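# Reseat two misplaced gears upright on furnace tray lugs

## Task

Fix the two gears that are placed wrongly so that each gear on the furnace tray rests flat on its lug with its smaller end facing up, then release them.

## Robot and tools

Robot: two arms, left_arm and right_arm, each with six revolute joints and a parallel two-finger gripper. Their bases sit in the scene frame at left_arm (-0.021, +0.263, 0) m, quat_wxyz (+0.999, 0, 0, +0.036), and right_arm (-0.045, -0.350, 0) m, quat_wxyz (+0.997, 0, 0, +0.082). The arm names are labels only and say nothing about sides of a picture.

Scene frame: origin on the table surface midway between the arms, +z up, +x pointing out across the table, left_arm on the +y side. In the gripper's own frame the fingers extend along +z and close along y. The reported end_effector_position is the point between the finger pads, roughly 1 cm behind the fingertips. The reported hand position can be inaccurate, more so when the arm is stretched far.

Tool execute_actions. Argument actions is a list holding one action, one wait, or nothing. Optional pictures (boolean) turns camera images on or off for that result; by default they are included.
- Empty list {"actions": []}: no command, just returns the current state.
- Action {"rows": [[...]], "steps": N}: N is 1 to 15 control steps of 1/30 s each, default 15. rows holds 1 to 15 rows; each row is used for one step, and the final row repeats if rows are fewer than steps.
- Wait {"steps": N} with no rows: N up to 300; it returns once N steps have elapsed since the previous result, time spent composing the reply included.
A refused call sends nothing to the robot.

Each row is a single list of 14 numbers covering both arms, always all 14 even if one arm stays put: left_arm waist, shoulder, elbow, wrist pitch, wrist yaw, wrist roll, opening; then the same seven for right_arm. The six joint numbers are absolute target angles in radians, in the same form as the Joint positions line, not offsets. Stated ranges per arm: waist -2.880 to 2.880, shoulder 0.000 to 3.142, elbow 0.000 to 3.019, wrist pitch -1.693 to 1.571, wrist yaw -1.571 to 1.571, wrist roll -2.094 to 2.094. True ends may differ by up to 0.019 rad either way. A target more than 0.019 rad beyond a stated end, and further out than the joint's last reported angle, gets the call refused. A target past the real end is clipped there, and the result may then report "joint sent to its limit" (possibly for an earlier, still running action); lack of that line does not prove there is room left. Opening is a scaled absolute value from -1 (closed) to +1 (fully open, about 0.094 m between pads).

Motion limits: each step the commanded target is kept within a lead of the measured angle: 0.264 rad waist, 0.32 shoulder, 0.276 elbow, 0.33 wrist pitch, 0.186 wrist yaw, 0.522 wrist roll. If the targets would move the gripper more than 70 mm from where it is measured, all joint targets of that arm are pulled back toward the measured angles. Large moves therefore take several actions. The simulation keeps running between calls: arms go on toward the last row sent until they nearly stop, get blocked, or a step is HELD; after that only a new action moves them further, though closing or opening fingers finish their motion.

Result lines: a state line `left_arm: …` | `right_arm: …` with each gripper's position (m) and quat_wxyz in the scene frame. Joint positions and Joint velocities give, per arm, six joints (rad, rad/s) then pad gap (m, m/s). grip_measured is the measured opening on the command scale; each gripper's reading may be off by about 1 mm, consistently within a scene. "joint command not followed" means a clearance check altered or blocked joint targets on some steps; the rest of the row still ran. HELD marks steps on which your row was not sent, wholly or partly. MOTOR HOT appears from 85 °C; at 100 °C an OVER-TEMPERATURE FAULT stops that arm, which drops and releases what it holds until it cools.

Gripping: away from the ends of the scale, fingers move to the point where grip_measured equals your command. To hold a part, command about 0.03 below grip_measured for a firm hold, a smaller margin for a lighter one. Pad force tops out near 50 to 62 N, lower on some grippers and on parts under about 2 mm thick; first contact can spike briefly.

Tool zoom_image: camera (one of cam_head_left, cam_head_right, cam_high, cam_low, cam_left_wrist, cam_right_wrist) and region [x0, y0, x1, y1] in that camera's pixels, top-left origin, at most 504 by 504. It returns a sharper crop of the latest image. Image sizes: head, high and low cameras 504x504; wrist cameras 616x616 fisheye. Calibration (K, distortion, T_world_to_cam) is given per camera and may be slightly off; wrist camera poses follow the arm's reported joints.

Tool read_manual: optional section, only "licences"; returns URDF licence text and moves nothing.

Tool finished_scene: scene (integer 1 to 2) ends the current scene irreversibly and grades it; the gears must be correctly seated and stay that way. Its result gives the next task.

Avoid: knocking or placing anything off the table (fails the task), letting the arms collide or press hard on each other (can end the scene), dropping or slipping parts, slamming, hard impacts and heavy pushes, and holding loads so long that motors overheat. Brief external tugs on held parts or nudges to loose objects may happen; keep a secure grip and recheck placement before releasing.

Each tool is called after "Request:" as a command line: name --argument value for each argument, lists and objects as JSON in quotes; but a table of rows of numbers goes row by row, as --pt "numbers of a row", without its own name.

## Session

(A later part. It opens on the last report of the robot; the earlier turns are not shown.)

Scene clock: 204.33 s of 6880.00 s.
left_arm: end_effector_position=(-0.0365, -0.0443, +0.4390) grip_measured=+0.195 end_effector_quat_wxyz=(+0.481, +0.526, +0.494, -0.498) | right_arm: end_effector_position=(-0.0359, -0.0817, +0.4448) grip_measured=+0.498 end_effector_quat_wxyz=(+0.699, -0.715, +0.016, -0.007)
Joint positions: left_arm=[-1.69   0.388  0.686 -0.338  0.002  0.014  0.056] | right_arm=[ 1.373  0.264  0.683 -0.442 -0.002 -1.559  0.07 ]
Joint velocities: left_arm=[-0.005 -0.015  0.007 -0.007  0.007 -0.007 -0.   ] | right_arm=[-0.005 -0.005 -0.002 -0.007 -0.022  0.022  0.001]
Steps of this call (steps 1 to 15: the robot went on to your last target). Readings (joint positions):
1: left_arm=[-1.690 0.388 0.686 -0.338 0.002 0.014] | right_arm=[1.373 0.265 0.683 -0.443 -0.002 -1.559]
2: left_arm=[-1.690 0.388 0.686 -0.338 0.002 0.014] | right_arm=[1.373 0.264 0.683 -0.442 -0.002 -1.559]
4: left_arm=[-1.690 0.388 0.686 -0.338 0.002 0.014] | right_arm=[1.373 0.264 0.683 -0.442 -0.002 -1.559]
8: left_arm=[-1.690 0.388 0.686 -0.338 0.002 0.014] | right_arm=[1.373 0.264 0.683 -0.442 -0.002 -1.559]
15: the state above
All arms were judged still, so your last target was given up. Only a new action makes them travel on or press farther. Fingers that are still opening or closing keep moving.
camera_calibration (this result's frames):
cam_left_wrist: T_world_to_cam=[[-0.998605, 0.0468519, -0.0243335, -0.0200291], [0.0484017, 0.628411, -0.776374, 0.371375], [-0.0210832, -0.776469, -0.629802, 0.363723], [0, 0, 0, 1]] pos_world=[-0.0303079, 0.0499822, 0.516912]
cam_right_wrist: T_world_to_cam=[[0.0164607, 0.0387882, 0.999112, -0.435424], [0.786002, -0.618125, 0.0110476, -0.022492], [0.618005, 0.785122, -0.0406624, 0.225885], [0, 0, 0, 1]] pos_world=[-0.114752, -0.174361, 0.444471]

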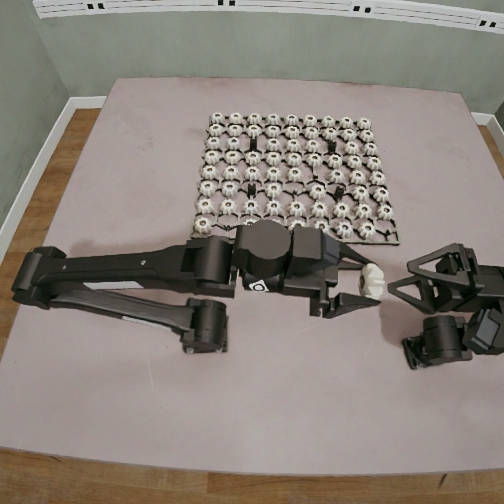

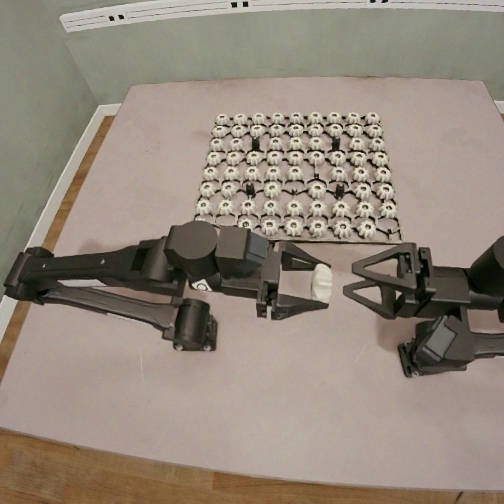

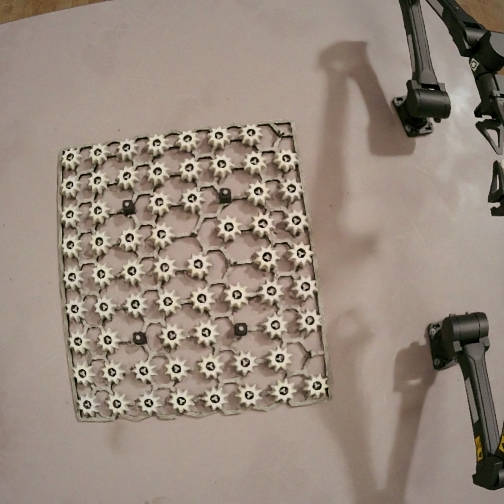

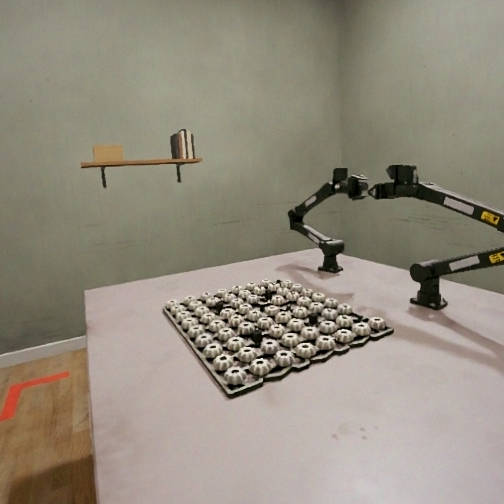

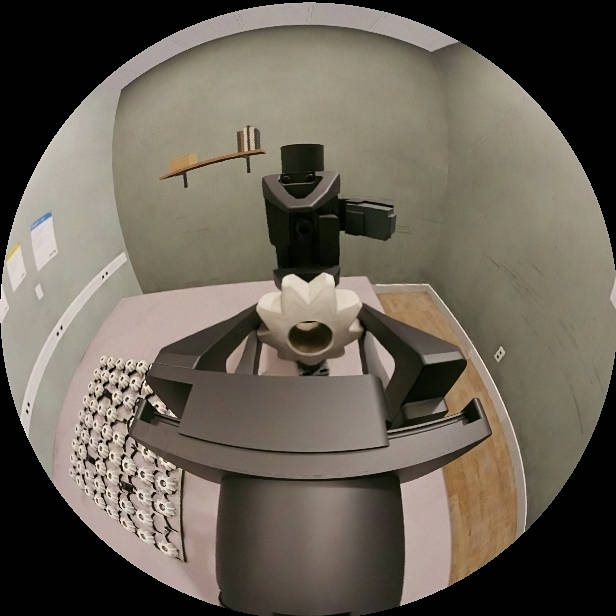

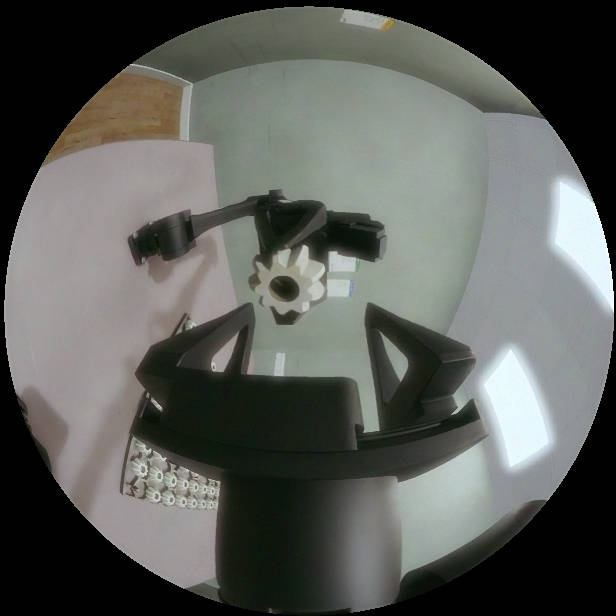

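Request:
execute_actions --actions '[{"rows":[[-1.682,0.372,0.70,-0.26,0,0.0,0.0,1.385,0.32,0.70,-0.36,0,-1.57,0.5]],"steps":15}]' --pictures false

Request:
execute_actions --actions '[{"steps":10}]'

Scene clock: 213.93 s of 6880.00 s.
left_arm: end_effector_position=(-0.0365, -0.0446, +0.4482) grip_measured=+0.195 end_effector_quat_wxyz=(+0.491, +0.515, +0.484, -0.508) | right_arm: end_effector_position=(-0.0365, -0.0628, +0.4442) grip_measured=+0.498 end_effector_quat_wxyz=(+0.699, -0.715, +0.014, -0.005)
Joint positions: left_arm=[-1.69   0.388  0.685 -0.297  0.002  0.014  0.056] | right_arm=[ 1.377  0.323  0.683 -0.383 -0.002 -1.559  0.07 ]
Joint velocities: left_arm=[ 0.005 -0.005 -0.012  0.012  0.051  0.022 -0.001] | right_arm=[ 0.005 -0.024  0.007 -0.007  0.051  0.022 -0.001]
Steps of this call (steps 1 to 90: nothing new was sent; then 6.10 s passed at rest; steps 91 to 105: all 15 steps of this action). Readings (joint positions):
91: left_arm=[-1.690 0.388 0.686 -0.332 0.002 0.014] | right_arm=[1.373 0.266 0.683 -0.432 -0.002 -1.559]
92: left_arm=[-1.690 0.388 0.685 -0.321 0.002 0.014] | right_arm=[1.374 0.273 0.683 -0.415 -0.002 -1.559]
94: left_arm=[-1.690 0.388 0.685 -0.305 0.002 0.014] | right_arm=[1.376 0.292 0.683 -0.389 -0.002 -1.559]
98: left_arm=[-1.690 0.388 0.685 -0.297 0.002 0.014] | right_arm=[1.377 0.320 0.683 -0.384 -0.002 -1.559]
105: the state above

Scene clock: 214.27 s of 6880.00 s.
left_arm: end_effector_position=(-0.0365, -0.0446, +0.4482) grip_measured=+0.195 end_effector_quat_wxyz=(+0.491, +0.515, +0.484, -0.508) | right_arm: end_effector_position=(-0.0365, -0.0628, +0.4442) grip_measured=+0.498 end_effector_quat_wxyz=(+0.699, -0.715, +0.014, -0.005)
Joint positions: left_arm=[-1.69   0.388  0.685 -0.297  0.002  0.014  0.056] | right_arm=[ 1.377  0.323  0.683 -0.383 -0.002 -1.559  0.07 ]
Joint velocities: left_arm=[ 0.005  0.005  0.002 -0.017  0.007  0.081 -0.001] | right_arm=[-0.015  0.024 -0.022 -0.002 -0.051  0.022 -0.   ]
Steps of this call (steps 1 to 10: the robot went on to your last target). Readings (joint positions):
1: left_arm=[-1.690 0.388 0.685 -0.297 0.002 0.014] | right_arm=[1.377 0.323 0.683 -0.383 -0.002 -1.559]
2: left_arm=[-1.690 0.388 0.685 -0.297 0.002 0.014] | right_arm=[1.377 0.323 0.683 -0.383 -0.002 -1.559]
4: left_arm=[-1.690 0.388 0.685 -0.297 0.002 0.014] | right_arm=[1.377 0.323 0.683 -0.383 -0.002 -1.559]
8: left_arm=[-1.690 0.388 0.685 -0.297 0.002 0.014] | right_arm=[1.377 0.323 0.683 -0.383 -0.002 -1.559]
10: the state above
camera_calibration (this result's frames):
cam_left_wrist: T_world_to_cam=[[-0.99865, 0.0458873, -0.0243401, -0.0198468], [0.0469556, 0.597155, -0.80075, 0.388226], [-0.0222095, -0.800812, -0.598504, 0.354069], [0, 0, 0, 1]] pos_world=[-0.0301858, 0.0526217, 0.522301]
cam_right_wrist: T_world_to_cam=[[0.016283, 0.0388632, 0.999112, -0.435537], [0.788823, -0.614521, 0.0110476, -0.00992926], [0.614404, 0.787943, -0.0406624, 0.211445], [0, 0, 0, 1]] pos_world=[-0.114988, -0.155782, 0.443858]

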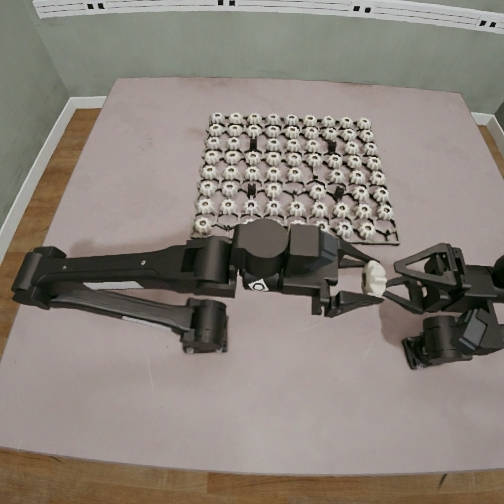

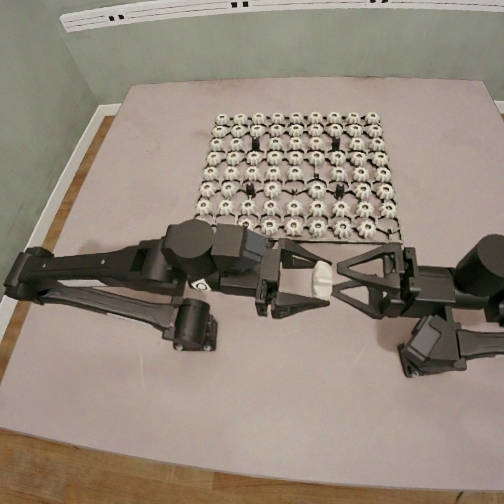

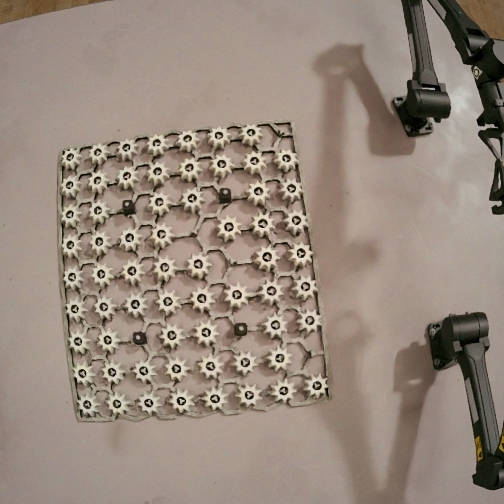

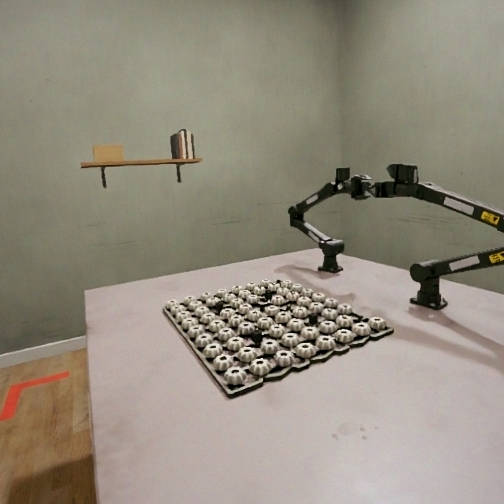

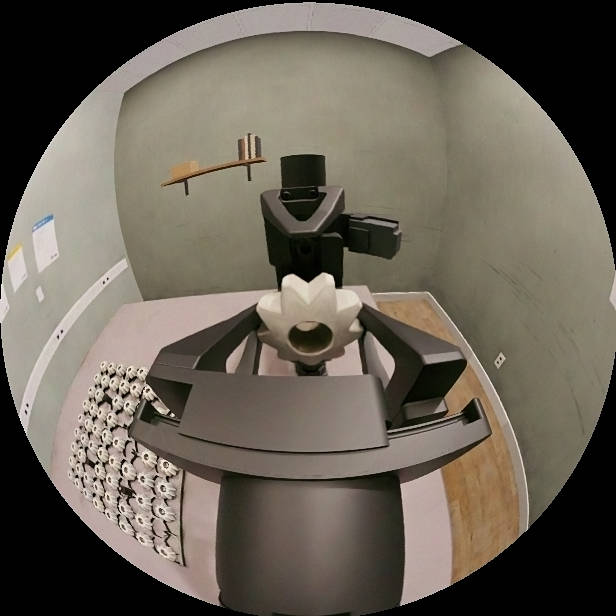

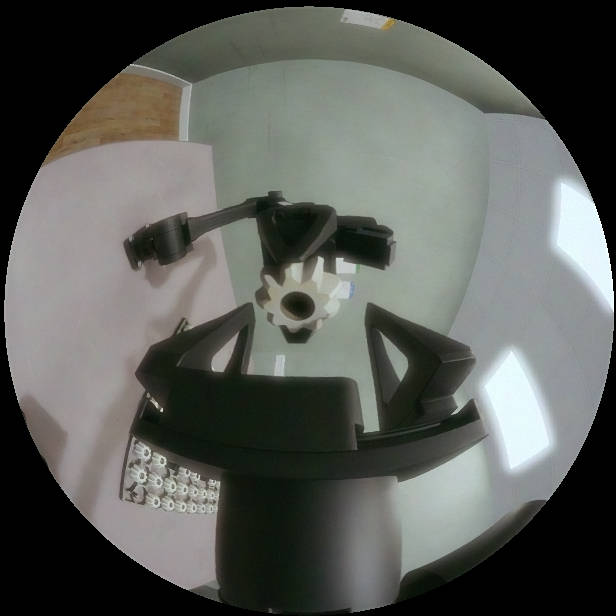

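Request:
execute_actions --actions '[{"rows":[[-1.682,0.372,0.70,-0.26,0,0.0,0.0,1.395,0.33,0.665,-0.33,0,-1.57,0.5]],"steps":10}]' --pictures false

Request:
execute_actions --actions '[{"rows":[[-1.682,0.372,0.70,-0.26,0,0.0,0.0,1.395,0.395,0.665,-0.265,0,-1.57,0.5]],"steps":15}]'

Scene clock: 222.17 s of 6880.00 s.
left_arm: end_effector_position=(-0.0365, -0.0446, +0.4482) grip_measured=+0.195 end_effector_quat_wxyz=(+0.491, +0.515, +0.484, -0.508) | right_arm: end_effector_position=(-0.0397, -0.0597, +0.4372) grip_measured=+0.498 end_effector_quat_wxyz=(+0.701, -0.713, +0.010, -0.002)
Joint positions: left_arm=[-1.69   0.388  0.685 -0.297  0.002  0.014  0.056] | right_arm=[ 1.388  0.323  0.66  -0.354 -0.002 -1.559  0.07 ]
Joint velocities: left_arm=[-0.005  0.015 -0.017 -0.002 -0.051  0.022 -0.   ] | right_arm=[ 0.005 -0.005  0.017  0.042 -0.007 -0.007  0.001]
Steps of this call (steps 1 to 15: the robot went on to your last target; steps 16 to 90: nothing new was sent; then 4.57 s passed at rest; steps 91 to 100: all 10 steps of this action). Readings (joint positions):
91: left_arm=[-1.690 0.388 0.685 -0.297 0.002 0.014] | right_arm=[1.378 0.323 0.681 -0.377 -0.002 -1.559]
92: left_arm=[-1.690 0.388 0.685 -0.297 0.002 0.014] | right_arm=[1.381 0.323 0.676 -0.366 -0.002 -1.559]
94: left_arm=[-1.690 0.388 0.685 -0.297 0.002 0.014] | right_arm=[1.386 0.323 0.668 -0.357 -0.002 -1.559]
98: left_arm=[-1.690 0.388 0.685 -0.297 0.002 0.014] | right_arm=[1.388 0.323 0.660 -0.355 -0.002 -1.559]
100: the state above

Scene clock: 222.67 s of 6880.00 s.
left_arm: end_effector_position=(-0.0365, -0.0446, +0.4485) grip_measured=+0.195 end_effector_quat_wxyz=(+0.492, +0.515, +0.484, -0.509) | right_arm: end_effector_position=(-0.0392, -0.0353, +0.4311) grip_measured=+0.498 end_effector_quat_wxyz=(+0.697, -0.717, +0.010, -0.002)
Joint positions: left_arm=[-1.69   0.388  0.685 -0.296  0.002  0.014  0.056] | right_arm=[ 1.388  0.401  0.659 -0.286 -0.002 -1.559  0.07 ]
Joint velocities: left_arm=[-0.005  0.005 -0.022 -0.002 -0.022  0.022  0.001] | right_arm=[ 0.005 -0.005 -0.017 -0.007  0.022  0.081 -0.   ]
Steps of this call (steps 1 to 15: all 15 steps of this action). Readings (joint positions):
1: left_arm=[-1.690 0.388 0.685 -0.297 0.002 0.014] | right_arm=[1.388 0.326 0.659 -0.342 -0.002 -1.559]
2: left_arm=[-1.690 0.388 0.685 -0.297 0.002 0.014] | right_arm=[1.388 0.336 0.659 -0.321 -0.002 -1.559]
4: left_arm=[-1.690 0.388 0.685 -0.297 0.002 0.014] | right_arm=[1.388 0.362 0.659 -0.295 -0.002 -1.559]
8: left_arm=[-1.690 0.388 0.685 -0.296 0.002 0.014] | right_arm=[1.388 0.400 0.659 -0.289 -0.002 -1.559]
15: the state above
camera_calibration (this result's frames):
cam_left_wrist: T_world_to_cam=[[-0.998651, 0.0458595, -0.0243397, -0.0198415], [0.0469132, 0.596239, -0.801435, 0.388716], [-0.0222411, -0.801496, -0.597587, 0.353794], [0, 0, 0, 1]] pos_world=[-0.0301819, 0.0527062, 0.52247]
cam_right_wrist: T_world_to_cam=[[0.0155864, 0.0451438, 0.998859, -0.423243], [0.795576, -0.605669, 0.0149592, 0.00812092], [0.605654, 0.794435, -0.0453555, 0.192766], [0, 0, 0, 1]] pos_world=[-0.116613, -0.129115, 0.431381]

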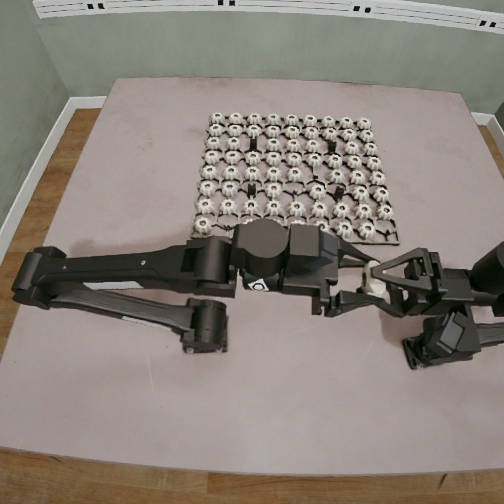

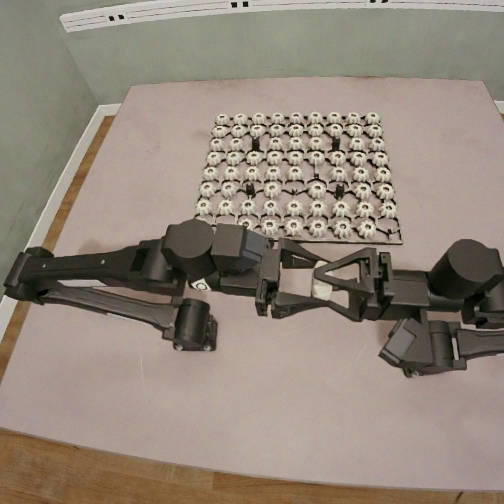

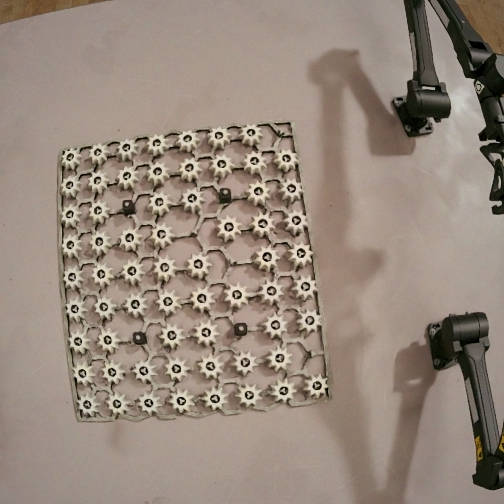

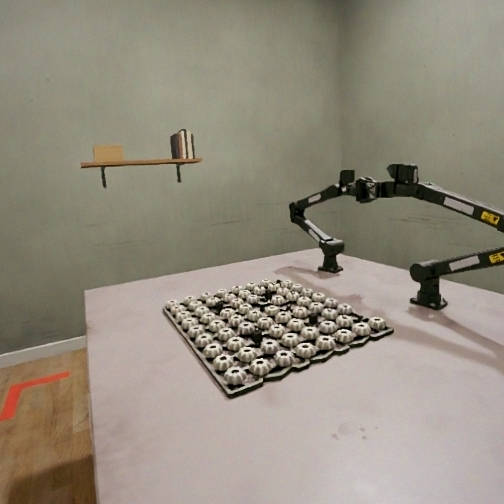

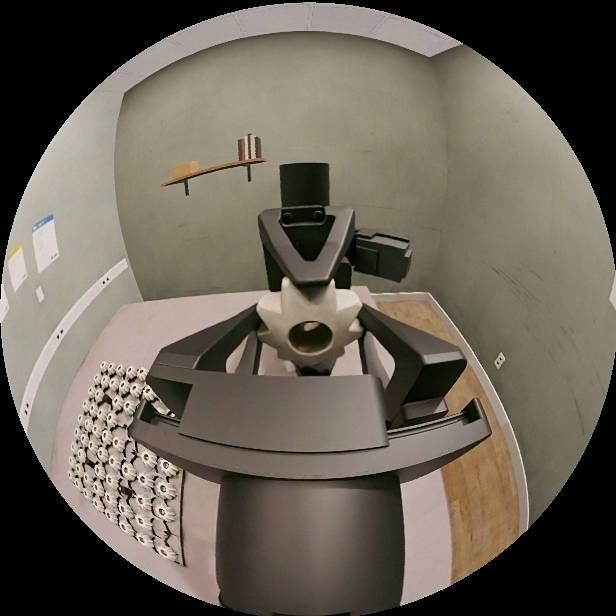

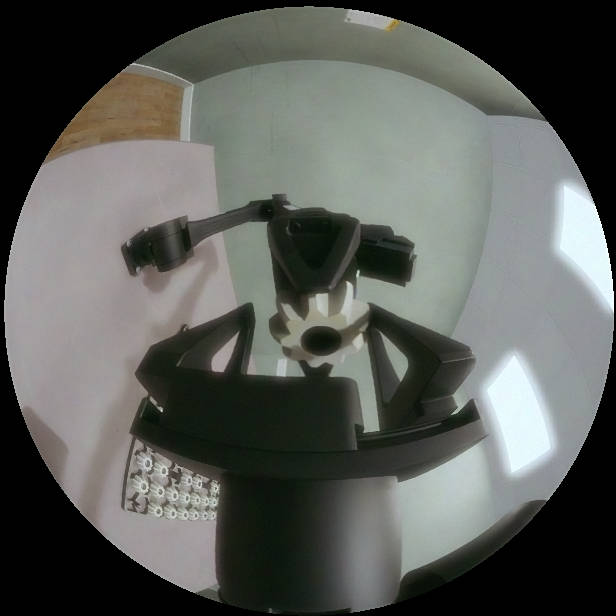

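Raise 5 mm via q4, close, release left.

Request:
execute_actions --actions '[{"rows":[[-1.682,0.372,0.70,-0.26,0,0.0,0.0,1.395,0.395,0.665,-0.243,0,-1.57,0.5]],"steps":10}]' --pictures false

Request:
execute_actions --actions '[{"rows":[[-1.682,0.372,0.70,-0.26,0,0.0,0.0,1.395,0.395,0.665,-0.243,0,-1.57,0.0]],"steps":12}]' --pictures false

Request:
execute_actions --actions '[{"rows":[[-1.682,0.372,0.70,-0.26,0,0.0,0.6,1.395,0.395,0.665,-0.243,0,-1.57,0.0]],"steps":12}]' --pictures false

Request:
execute_actions --actions '[{"rows":[[-1.682,0.1,0.70,-0.56,0,0.0,0.6,1.395,0.395,0.665,-0.243,0,-1.57,0.0]],"steps":15}]'

Scene clock: 246.17 s of 6880.00 s.
left_arm: end_effector_position=(-0.0365, -0.0446, +0.4485) grip_measured=+0.195 end_effector_quat_wxyz=(+0.492, +0.515, +0.484, -0.509) | right_arm: end_effector_position=(-0.0392, -0.0353, +0.4361) grip_measured=+0.498 end_effector_quat_wxyz=(+0.704, -0.710, +0.010, -0.002)
Joint positions: left_arm=[-1.69   0.388  0.685 -0.296  0.002  0.014  0.056] | right_arm=[ 1.388  0.401  0.659 -0.266 -0.002 -1.559  0.07 ]
Joint velocities: left_arm=[-0.005 -0.015 -0.012 -0.007 -0.081 -0.007 -0.   ] | right_arm=[-0.005 -0.005 -0.007 -0.007 -0.007 -0.037  0.   ]
Steps of this call (steps 1 to 15: the robot went on to your last target; steps 16 to 90: nothing new was sent; then 20.17 s passed at rest; steps 91 to 100: all 10 steps of this action). Readings (joint positions):
91: left_arm=[-1.690 0.388 0.685 -0.296 0.002 0.014] | right_arm=[1.388 0.401 0.659 -0.283 -0.002 -1.559]
92: left_arm=[-1.690 0.388 0.685 -0.296 0.002 0.014] | right_arm=[1.388 0.401 0.659 -0.277 -0.002 -1.559]
94: left_arm=[-1.690 0.388 0.685 -0.296 0.002 0.014] | right_arm=[1.388 0.401 0.659 -0.269 -0.002 -1.559]
98: left_arm=[-1.690 0.388 0.685 -0.296 0.002 0.014] | right_arm=[1.388 0.401 0.659 -0.266 -0.002 -1.559]
100: the state above

Scene clock: 246.57 s of 6880.00 s.
left_arm: end_effector_position=(-0.0365, -0.0446, +0.4488) grip_measured=+0.195 end_effector_quat_wxyz=(+0.492, +0.515, +0.484, -0.509) | right_arm: end_effector_position=(-0.0392, -0.0354, +0.4366) grip_measured=+0.205 end_effector_quat_wxyz=(+0.705, -0.709, +0.010, -0.002)
Joint positions: left_arm=[-1.69   0.388  0.685 -0.295  0.002  0.013  0.056] | right_arm=[ 1.388  0.4    0.659 -0.264 -0.002 -1.56   0.057]
Joint velocities: left_arm=[0.005 0.005 0.012 0.002 0.022 0.081 0.   ] | right_arm=[-0.005  0.005 -0.007 -0.017  0.007  0.066 -0.002]
Steps of this call (steps 1 to 12: all 12 steps of this action). Readings (joint positions):
1: left_arm=[-1.690 0.388 0.685 -0.296 0.002 0.014] | right_arm=[1.388 0.401 0.659 -0.266 -0.002 -1.559]
2: left_arm=[-1.690 0.388 0.685 -0.295 0.002 0.013] | right_arm=[1.388 0.401 0.659 -0.265 -0.002 -1.560]
4: left_arm=[-1.690 0.388 0.685 -0.295 0.002 0.013] | right_arm=[1.388 0.400 0.659 -0.264 -0.002 -1.560]
8: left_arm=[-1.690 0.388 0.685 -0.295 0.002 0.013] | right_arm=[1.388 0.400 0.659 -0.264 -0.002 -1.560]
12: the state above

Scene clock: 246.97 s of 6880.00 s.
left_arm: end_effector_position=(-0.0364, -0.0424, +0.4549) grip_measured=+0.597 end_effector_quat_wxyz=(+0.498, +0.508, +0.478, -0.515) | right_arm: end_effector_position=(-0.0392, -0.0336, +0.4252) grip_measured=+0.205 end_effector_quat_wxyz=(+0.698, -0.716, +0.010, -0.002)
Joint positions: left_arm=[-1.69   0.381  0.685 -0.278  0.002  0.013  0.075] | right_arm=[ 1.388  0.401  0.64  -0.264 -0.002 -1.56   0.057]
Joint velocities: left_arm=[-0.015  0.005 -0.007  0.007 -0.022 -0.066  0.   ] | right_arm=[-0.005  0.005  0.002  0.002  0.051 -0.081 -0.001]
Steps of this call (steps 1 to 12: all 12 steps of this action). Readings (joint positions):
1: left_arm=[-1.690 0.388 0.685 -0.294 0.002 0.013] | right_arm=[1.388 0.400 0.659 -0.264 -0.002 -1.560]
2: left_arm=[-1.690 0.387 0.685 -0.290 0.002 0.013] | right_arm=[1.388 0.400 0.657 -0.264 -0.002 -1.560]
4: left_arm=[-1.690 0.384 0.685 -0.281 0.002 0.013] | right_arm=[1.388 0.400 0.650 -0.264 -0.002 -1.560]
8: left_arm=[-1.690 0.381 0.685 -0.278 0.002 0.013] | right_arm=[1.388 0.401 0.641 -0.264 -0.002 -1.560]
12: the state above

Scene clock: 247.47 s of 6880.00 s.
left_arm: end_effector_position=(-0.0321, +0.0502, +0.4531) grip_measured=+0.597 end_effector_quat_wxyz=(+0.501, +0.505, +0.475, -0.519) | right_arm: end_effector_position=(-0.0392, -0.0336, +0.4252) grip_measured=+0.205 end_effector_quat_wxyz=(+0.698, -0.716, +0.010, -0.002)
Joint positions: left_arm=[-1.69   0.086  0.677 -0.552  0.002  0.013  0.075] | right_arm=[ 1.388  0.401  0.64  -0.264 -0.002 -1.56   0.057]
Joint velocities: left_arm=[ 0.005  0.21   0.012 -0.022  0.007 -0.007 -0.001] | right_arm=[ 0.005 -0.015 -0.002 -0.007  0.007 -0.051 -0.001]
Steps of this call (steps 1 to 15: all 15 steps of this action). Readings (joint positions):
1: left_arm=[-1.690 0.368 0.685 -0.313 0.002 0.013] | right_arm=[1.388 0.401 0.640 -0.264 -0.002 -1.560]
2: left_arm=[-1.690 0.337 0.683 -0.380 0.002 0.013] | right_arm=[1.388 0.401 0.640 -0.264 -0.002 -1.560]
4: left_arm=[-1.690 0.237 0.677 -0.488 0.002 0.013] | right_arm=[1.388 0.401 0.640 -0.264 -0.002 -1.560]
8: left_arm=[-1.690 0.065 0.677 -0.541 0.002 0.013] | right_arm=[1.388 0.401 0.640 -0.264 -0.002 -1.560]
15: the state above
camera_calibration (this result's frames):
cam_left_wrist: T_world_to_cam=[[-0.998711, 0.0449632, -0.0235468, -0.0200134], [0.0448702, 0.565301, -0.823663, 0.347185], [-0.0237235, -0.823658, -0.56659, 0.419683], [0, 0, 0, 1]] pos_world=[-0.0256095, 0.150311, 0.523281]
cam_right_wrist: T_world_to_cam=[[0.0147514, 0.0413468, 0.999036, -0.417596], [0.795576, -0.605707, 0.013321, 0.009889], [0.605674, 0.794613, -0.0418296, 0.189661], [0, 0, 0, 1]] pos_world=[-0.11658, -0.127451, 0.424995]

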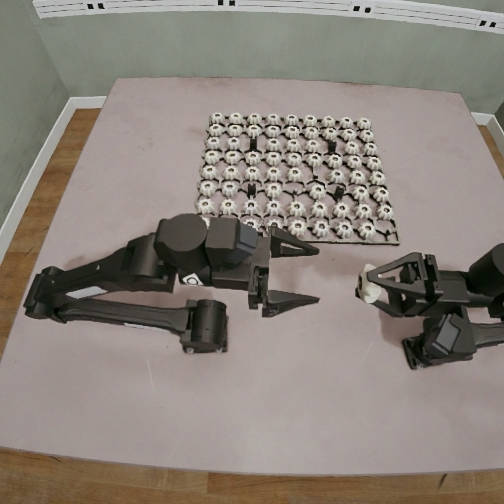

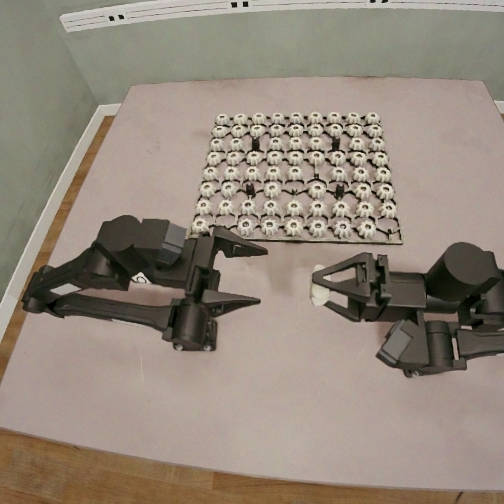

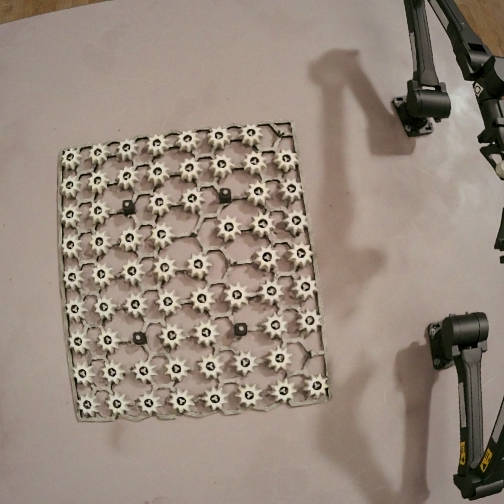

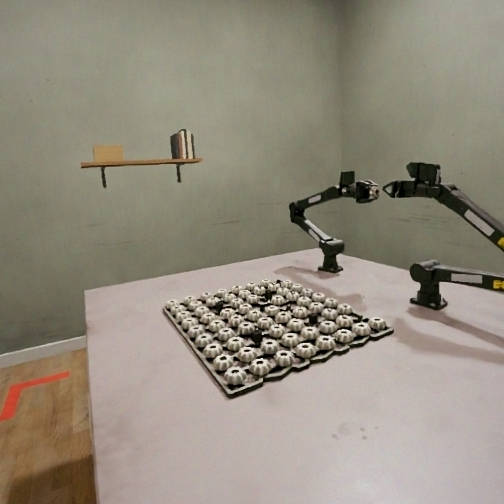

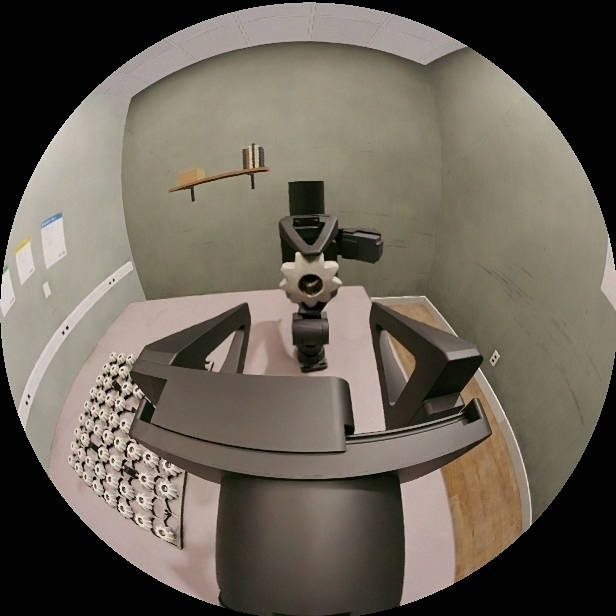

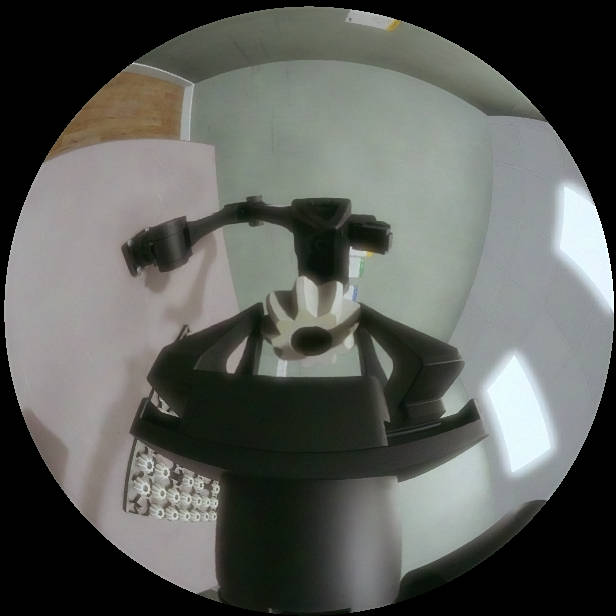

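Request:
execute_actions --actions '[{"rows":[[-1.682,0.1,0.70,-0.56,0,0.0,0.6,0.8,1.1,1.3,-0.9,0,-1.3,0.0]],"steps":15}]' --pictures false

Request:
execute_actions --actions '[{"rows":[[-1.682,0.1,0.70,-0.56,0,0.0,0.6,0.443,1.9,1.85,-1.32,0,-0.963,0.0]],"steps":15}]' --pictures false

Request:
execute_actions --actions '[{"steps":40}]' --pictures false

Request:
execute_actions --actions '[{"rows":[[-1.682,0.1,0.70,-0.56,0,0.0,0.6,0.443,2.01,1.85,-1.32,0,-0.963,0.0]],"steps":15}]' --pictures false

Request:
execute_actions --actions '[{"steps":15}]'

Scene clock: 270.33 s of 6880.00 s.
left_arm: end_effector_position=(-0.0323, +0.0461, +0.4502) grip_measured=+0.597 end_effector_quat_wxyz=(+0.497, +0.509, +0.478, -0.515) | right_arm: end_effector_position=(+0.2283, +0.0347, +0.2974) grip_measured=+0.205 end_effector_quat_wxyz=(-0.317, +0.864, -0.386, +0.065)
Joint positions: left_arm=[-1.69   0.099  0.677 -0.554  0.002  0.013  0.075] | right_arm=[ 0.792  1.179  1.141 -0.874  0.004 -1.347  0.057]
Joint velocities: left_arm=[ 0.005  0.005 -0.007  0.017 -0.007  0.037  0.   ] | right_arm=[-0.161  0.357  0.193 -0.11  -0.022  0.168  0.001]
Steps of this call (steps 1 to 30: the robot went on to your last target; steps 31 to 90: nothing new was sent; then 19.37 s passed at rest; steps 91 to 105: all 15 steps of this action). Readings (joint positions):
91: left_arm=[-1.690 0.099 0.677 -0.554 0.002 0.013] | right_arm=[1.374 0.415 0.655 -0.307 -0.011 -1.536]
92: left_arm=[-1.690 0.099 0.677 -0.554 0.002 0.013] | right_arm=[1.335 0.448 0.692 -0.389 -0.016 -1.507]
94: left_arm=[-1.690 0.099 0.677 -0.554 0.002 0.013] | right_arm=[1.221 0.563 0.782 -0.539 -0.014 -1.460]
98: left_arm=[-1.690 0.099 0.677 -0.554 0.002 0.013] | right_arm=[0.988 0.844 0.951 -0.762 -0.008 -1.403]
105: the state above

Scene clock: 270.83 s of 6880.00 s.
left_arm: end_effector_position=(-0.0323, +0.0461, +0.4502) grip_measured=+0.597 end_effector_quat_wxyz=(+0.497, +0.509, +0.478, -0.515) | right_arm: end_effector_position=(+0.4516, -0.0178, +0.1063) grip_measured=+0.205 end_effector_quat_wxyz=(+0.003, -0.726, +0.688, -0.002)
Joint positions: left_arm=[-1.69   0.099  0.677 -0.554  0.002  0.013  0.075] | right_arm=[ 0.428  1.96   1.687 -1.291  0.002 -1.034  0.057]
Joint velocities: left_arm=[-0.015  0.005  0.007 -0.007 -0.037  0.037 -0.   ] | right_arm=[-0.19   1.109  0.818 -0.002 -0.007  0.256 -0.   ]
Steps of this call (steps 1 to 15: all 15 steps of this action). Readings (joint positions):
1: left_arm=[-1.690 0.099 0.677 -0.554 0.002 0.013] | right_arm=[0.779 1.202 1.154 -0.905 -0.002 -1.320]
2: left_arm=[-1.690 0.099 0.677 -0.554 0.002 0.013] | right_arm=[0.759 1.230 1.184 -0.965 -0.008 -1.288]
4: left_arm=[-1.690 0.099 0.677 -0.554 0.002 0.013] | right_arm=[0.696 1.313 1.245 -1.067 -0.009 -1.234]
8: left_arm=[-1.690 0.099 0.677 -0.554 0.002 0.013] | right_arm=[0.555 1.527 1.368 -1.204 -0.005 -1.148]
15: the state above

Scene clock: 272.17 s of 6880.00 s.
left_arm: end_effector_position=(-0.0323, +0.0461, +0.4502) grip_measured=+0.597 end_effector_quat_wxyz=(+0.497, +0.509, +0.478, -0.515) | right_arm: end_effector_position=(+0.4695, +0.0005, +0.1513) grip_measured=+0.205 end_effector_quat_wxyz=(+0.047, -0.708, +0.705, -0.010)
Joint positions: left_arm=[-1.69   0.099  0.677 -0.554  0.002  0.013  0.075] | right_arm=[ 0.436  1.942  1.778 -1.311  0.002 -0.976  0.057]
Joint velocities: left_arm=[-0.024  0.005  0.002  0.002  0.095  0.066  0.   ] | right_arm=[-0.015 -0.015 -0.007 -0.017  0.037 -0.051  0.   ]
Steps of this call (steps 1 to 40: the robot went on to your last target). Readings (joint positions):
1: left_arm=[-1.690 0.099 0.677 -0.554 0.002 0.013] | right_arm=[0.423 1.990 1.707 -1.291 0.002 -1.026]
2: left_arm=[-1.690 0.099 0.677 -0.554 0.002 0.013] | right_arm=[0.420 2.008 1.714 -1.291 0.002 -1.020]
4: left_arm=[-1.690 0.099 0.677 -0.554 0.002 0.013] | right_arm=[0.419 2.021 1.714 -1.295 0.002 -1.012]
8: left_arm=[-1.690 0.099 0.677 -0.554 0.002 0.013] | right_arm=[0.424 2.016 1.715 -1.298 0.002 -1.002]
40: the state above

Scene clock: 272.67 s of 6880.00 s.
left_arm: end_effector_position=(-0.0323, +0.0461, +0.4502) grip_measured=+0.597 end_effector_quat_wxyz=(+0.497, +0.509, +0.478, -0.515) | right_arm: end_effector_position=(+0.4730, +0.0029, +0.0908) grip_measured=+0.205 end_effector_quat_wxyz=(-0.001, -0.709, +0.706, -0.001)
Joint positions: left_arm=[-1.69   0.099  0.677 -0.554  0.002  0.013  0.075] | right_arm=[ 0.436  2.055  1.796 -1.314  0.002 -0.976  0.057]
Joint velocities: left_arm=[-0.015  0.005 -0.017 -0.017 -0.007 -0.022 -0.   ] | right_arm=[-0.005 -0.024  0.012  0.007  0.007  0.007  0.001]
Steps of this call (steps 1 to 15: all 15 steps of this action). Readings (joint positions):
1: left_arm=[-1.690 0.099 0.677 -0.554 0.002 0.013] | right_arm=[0.436 1.947 1.779 -1.312 0.002 -0.976]
2: left_arm=[-1.690 0.099 0.677 -0.554 0.002 0.013] | right_arm=[0.436 1.953 1.786 -1.314 0.002 -0.976]
4: left_arm=[-1.690 0.099 0.677 -0.554 0.002 0.013] | right_arm=[0.436 1.976 1.796 -1.314 0.002 -0.976]
8: left_arm=[-1.690 0.099 0.677 -0.554 0.002 0.013] | right_arm=[0.436 2.024 1.796 -1.314 0.002 -0.976]
15: the state above

Scene clock: 273.17 s of 6880.00 s.
left_arm: end_effector_position=(-0.0323, +0.0461, +0.4502) grip_measured=+0.597 end_effector_quat_wxyz=(+0.497, +0.509, +0.478, -0.515) | right_arm: end_effector_position=(+0.4731, +0.0030, +0.0917) grip_measured=+0.205 end_effector_quat_wxyz=(+0.000, -0.709, +0.706, -0.001)
Joint positions: left_arm=[-1.69   0.099  0.677 -0.554  0.002  0.013  0.075] | right_arm=[ 0.436  2.053  1.796 -1.314  0.002 -0.976  0.057]
Joint velocities: left_arm=[-0.005 -0.005 -0.002  0.002 -0.066  0.022  0.   ] | right_arm=[-0.015  0.005  0.002 -0.002  0.051 -0.022  0.001]
Steps of this call (steps 1 to 15: the robot went on to your last target). Readings (joint positions):
1: left_arm=[-1.690 0.099 0.677 -0.554 0.002 0.013] | right_arm=[0.436 2.053 1.796 -1.314 0.002 -0.976]
2: left_arm=[-1.690 0.099 0.677 -0.554 0.002 0.013] | right_arm=[0.436 2.053 1.796 -1.314 0.002 -0.976]
4: left_arm=[-1.690 0.099 0.677 -0.554 0.002 0.013] | right_arm=[0.436 2.053 1.796 -1.314 0.002 -0.976]
8: left_arm=[-1.690 0.099 0.677 -0.554 0.002 0.013] | right_arm=[0.436 2.053 1.796 -1.314 0.002 -0.976]
15: the state above
All arms were judged still, so your last target was given up. Only a new action makes them travel on or press farther. Fingers that are still opening or closing keep moving.
camera_calibration (this result's frames):
cam_left_wrist: T_world_to_cam=[[-0.998695, 0.0453043, -0.0235623, -0.0200947], [0.0454192, 0.577169, -0.815361, 0.342911], [-0.0233399, -0.815367, -0.578473, 0.419589], [0, 0, 0, 1]] pos_world=[-0.02585, 0.145112, 0.521843]
cam_right_wrist: T_world_to_cam=[[0.999882, 0.00122739, -0.0153394, -0.466404], [0.0100894, -0.80495, 0.593257, -0.0520559], [-0.0116193, -0.593342, -0.804867, 0.202506], [0, 0, 0, 1]] pos_world=[0.469227, 0.0788253, 0.186718]

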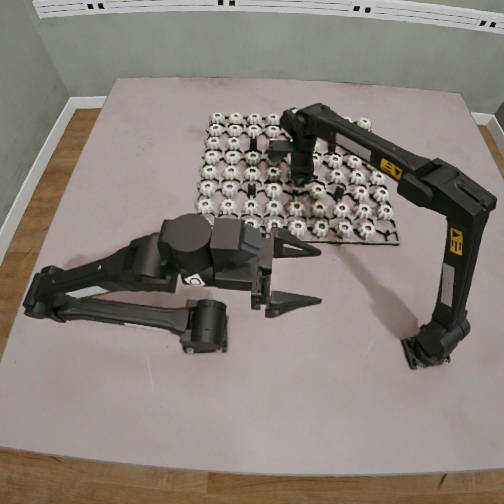

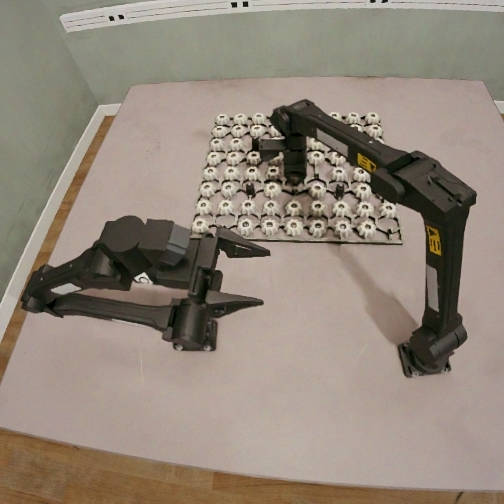

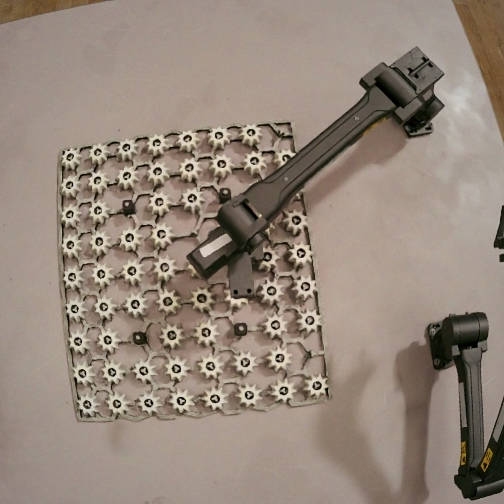

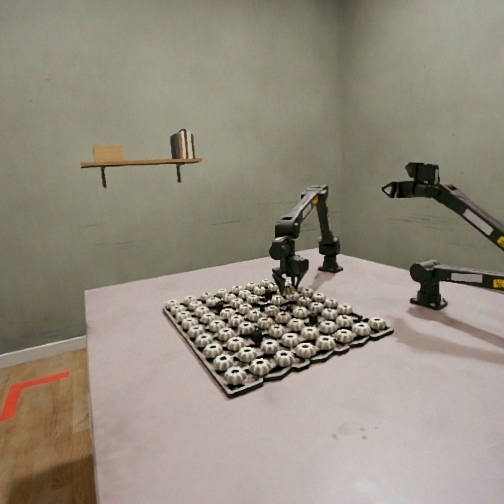

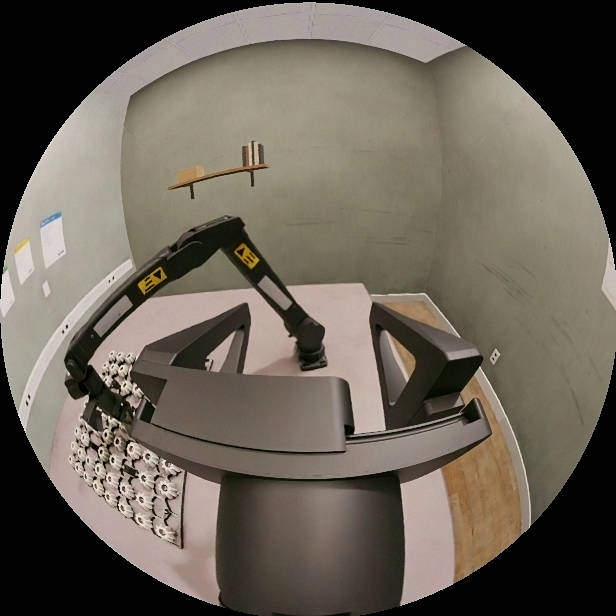

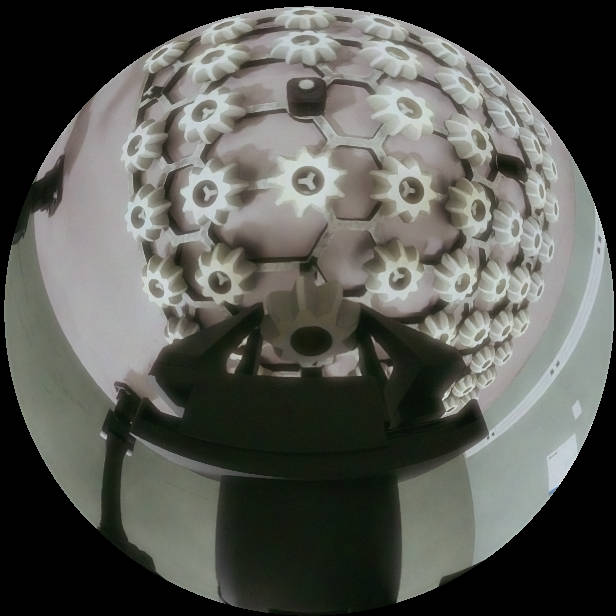

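Request:
execute_actions --actions '[{"rows":[[-1.682,0.1,0.70,-0.56,0,0.0,0.6,0.443,2.05,1.755,-1.23,0,-0.963,0.0]],"steps":15}]'

Scene clock: 282.97 s of 6880.00 s.
left_arm: end_effector_position=(-0.0323, +0.0461, +0.4502) grip_measured=+0.597 end_effector_quat_wxyz=(+0.497, +0.509, +0.478, -0.515) | right_arm: end_effector_position=(+0.4684, -0.0002, +0.0549) grip_measured=+0.204 end_effector_quat_wxyz=(-0.007, -0.708, +0.706, +0.000)
Joint positions: left_arm=[-1.69   0.099  0.677 -0.554  0.002  0.013  0.075] | right_arm=[ 0.436  2.078  1.737 -1.243  0.002 -0.975  0.057]
Joint velocities: left_arm=[-0.005 -0.015 -0.007 -0.012 -0.037 -0.066 -0.002] | right_arm=[-0.005 -0.005 -0.022  0.046 -0.066  0.007 -0.   ]
Steps of this call (steps 1 to 90: nothing new was sent; then 6.30 s passed at rest; steps 91 to 105: all 15 steps of this action). Readings (joint positions):
91: left_arm=[-1.690 0.099 0.677 -0.554 0.002 0.013] | right_arm=[0.436 2.053 1.788 -1.301 0.002 -0.975]
92: left_arm=[-1.690 0.099 0.677 -0.554 0.002 0.013] | right_arm=[0.436 2.050 1.777 -1.278 0.002 -0.975]
94: left_arm=[-1.690 0.099 0.677 -0.554 0.002 0.013] | right_arm=[0.436 2.053 1.758 -1.252 0.002 -0.975]
98: left_arm=[-1.690 0.099 0.677 -0.554 0.002 0.013] | right_arm=[0.436 2.068 1.739 -1.247 0.002 -0.975]
105: the state above
camera_calibration (this result's frames):
cam_left_wrist: T_world_to_cam=[[-0.998695, 0.0453043, -0.0235623, -0.0200947], [0.0454192, 0.577169, -0.815361, 0.342911], [-0.0233399, -0.815367, -0.578473, 0.419589], [0, 0, 0, 1]] pos_world=[-0.02585, 0.145112, 0.521843]
cam_right_wrist: T_world_to_cam=[[0.999627, 0.000671595, -0.0273125, -0.461545], [0.0169218, -0.800077, 0.599659, -0.0362695], [-0.0214493, -0.599897, -0.799789, 0.175259], [0, 0, 0, 1]] pos_world=[0.465745, 0.076429, 0.149314]

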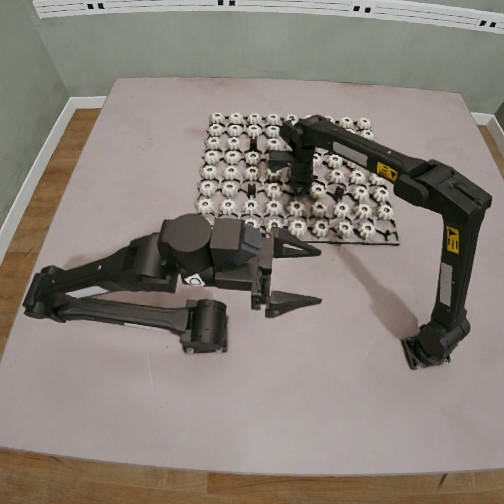

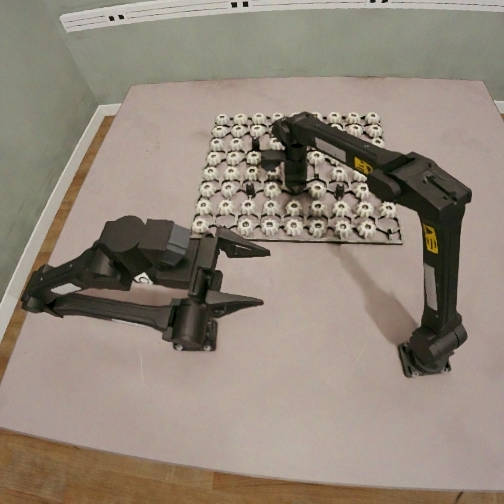

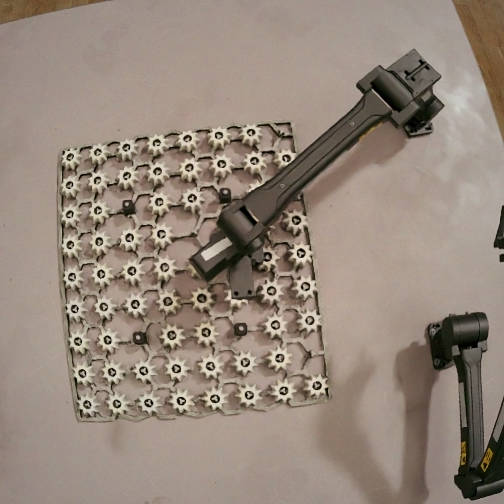

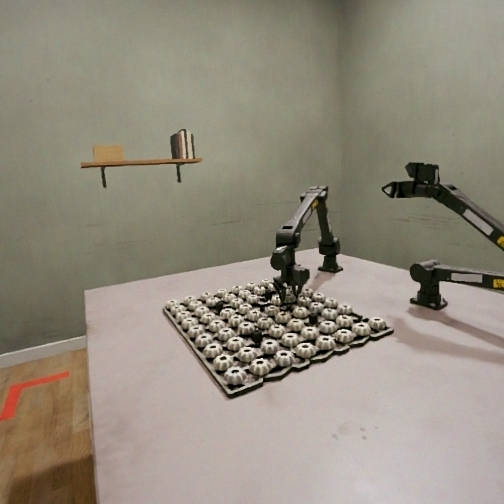

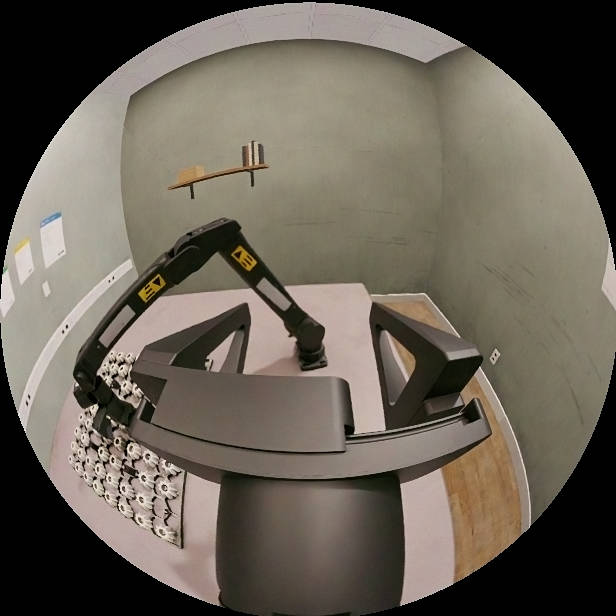

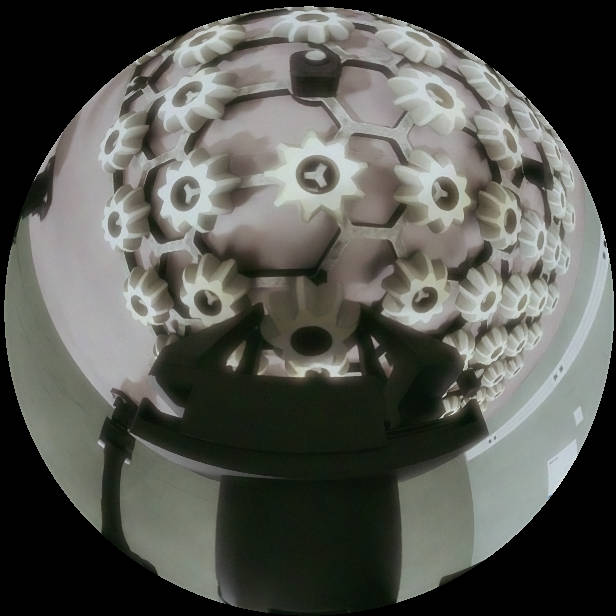

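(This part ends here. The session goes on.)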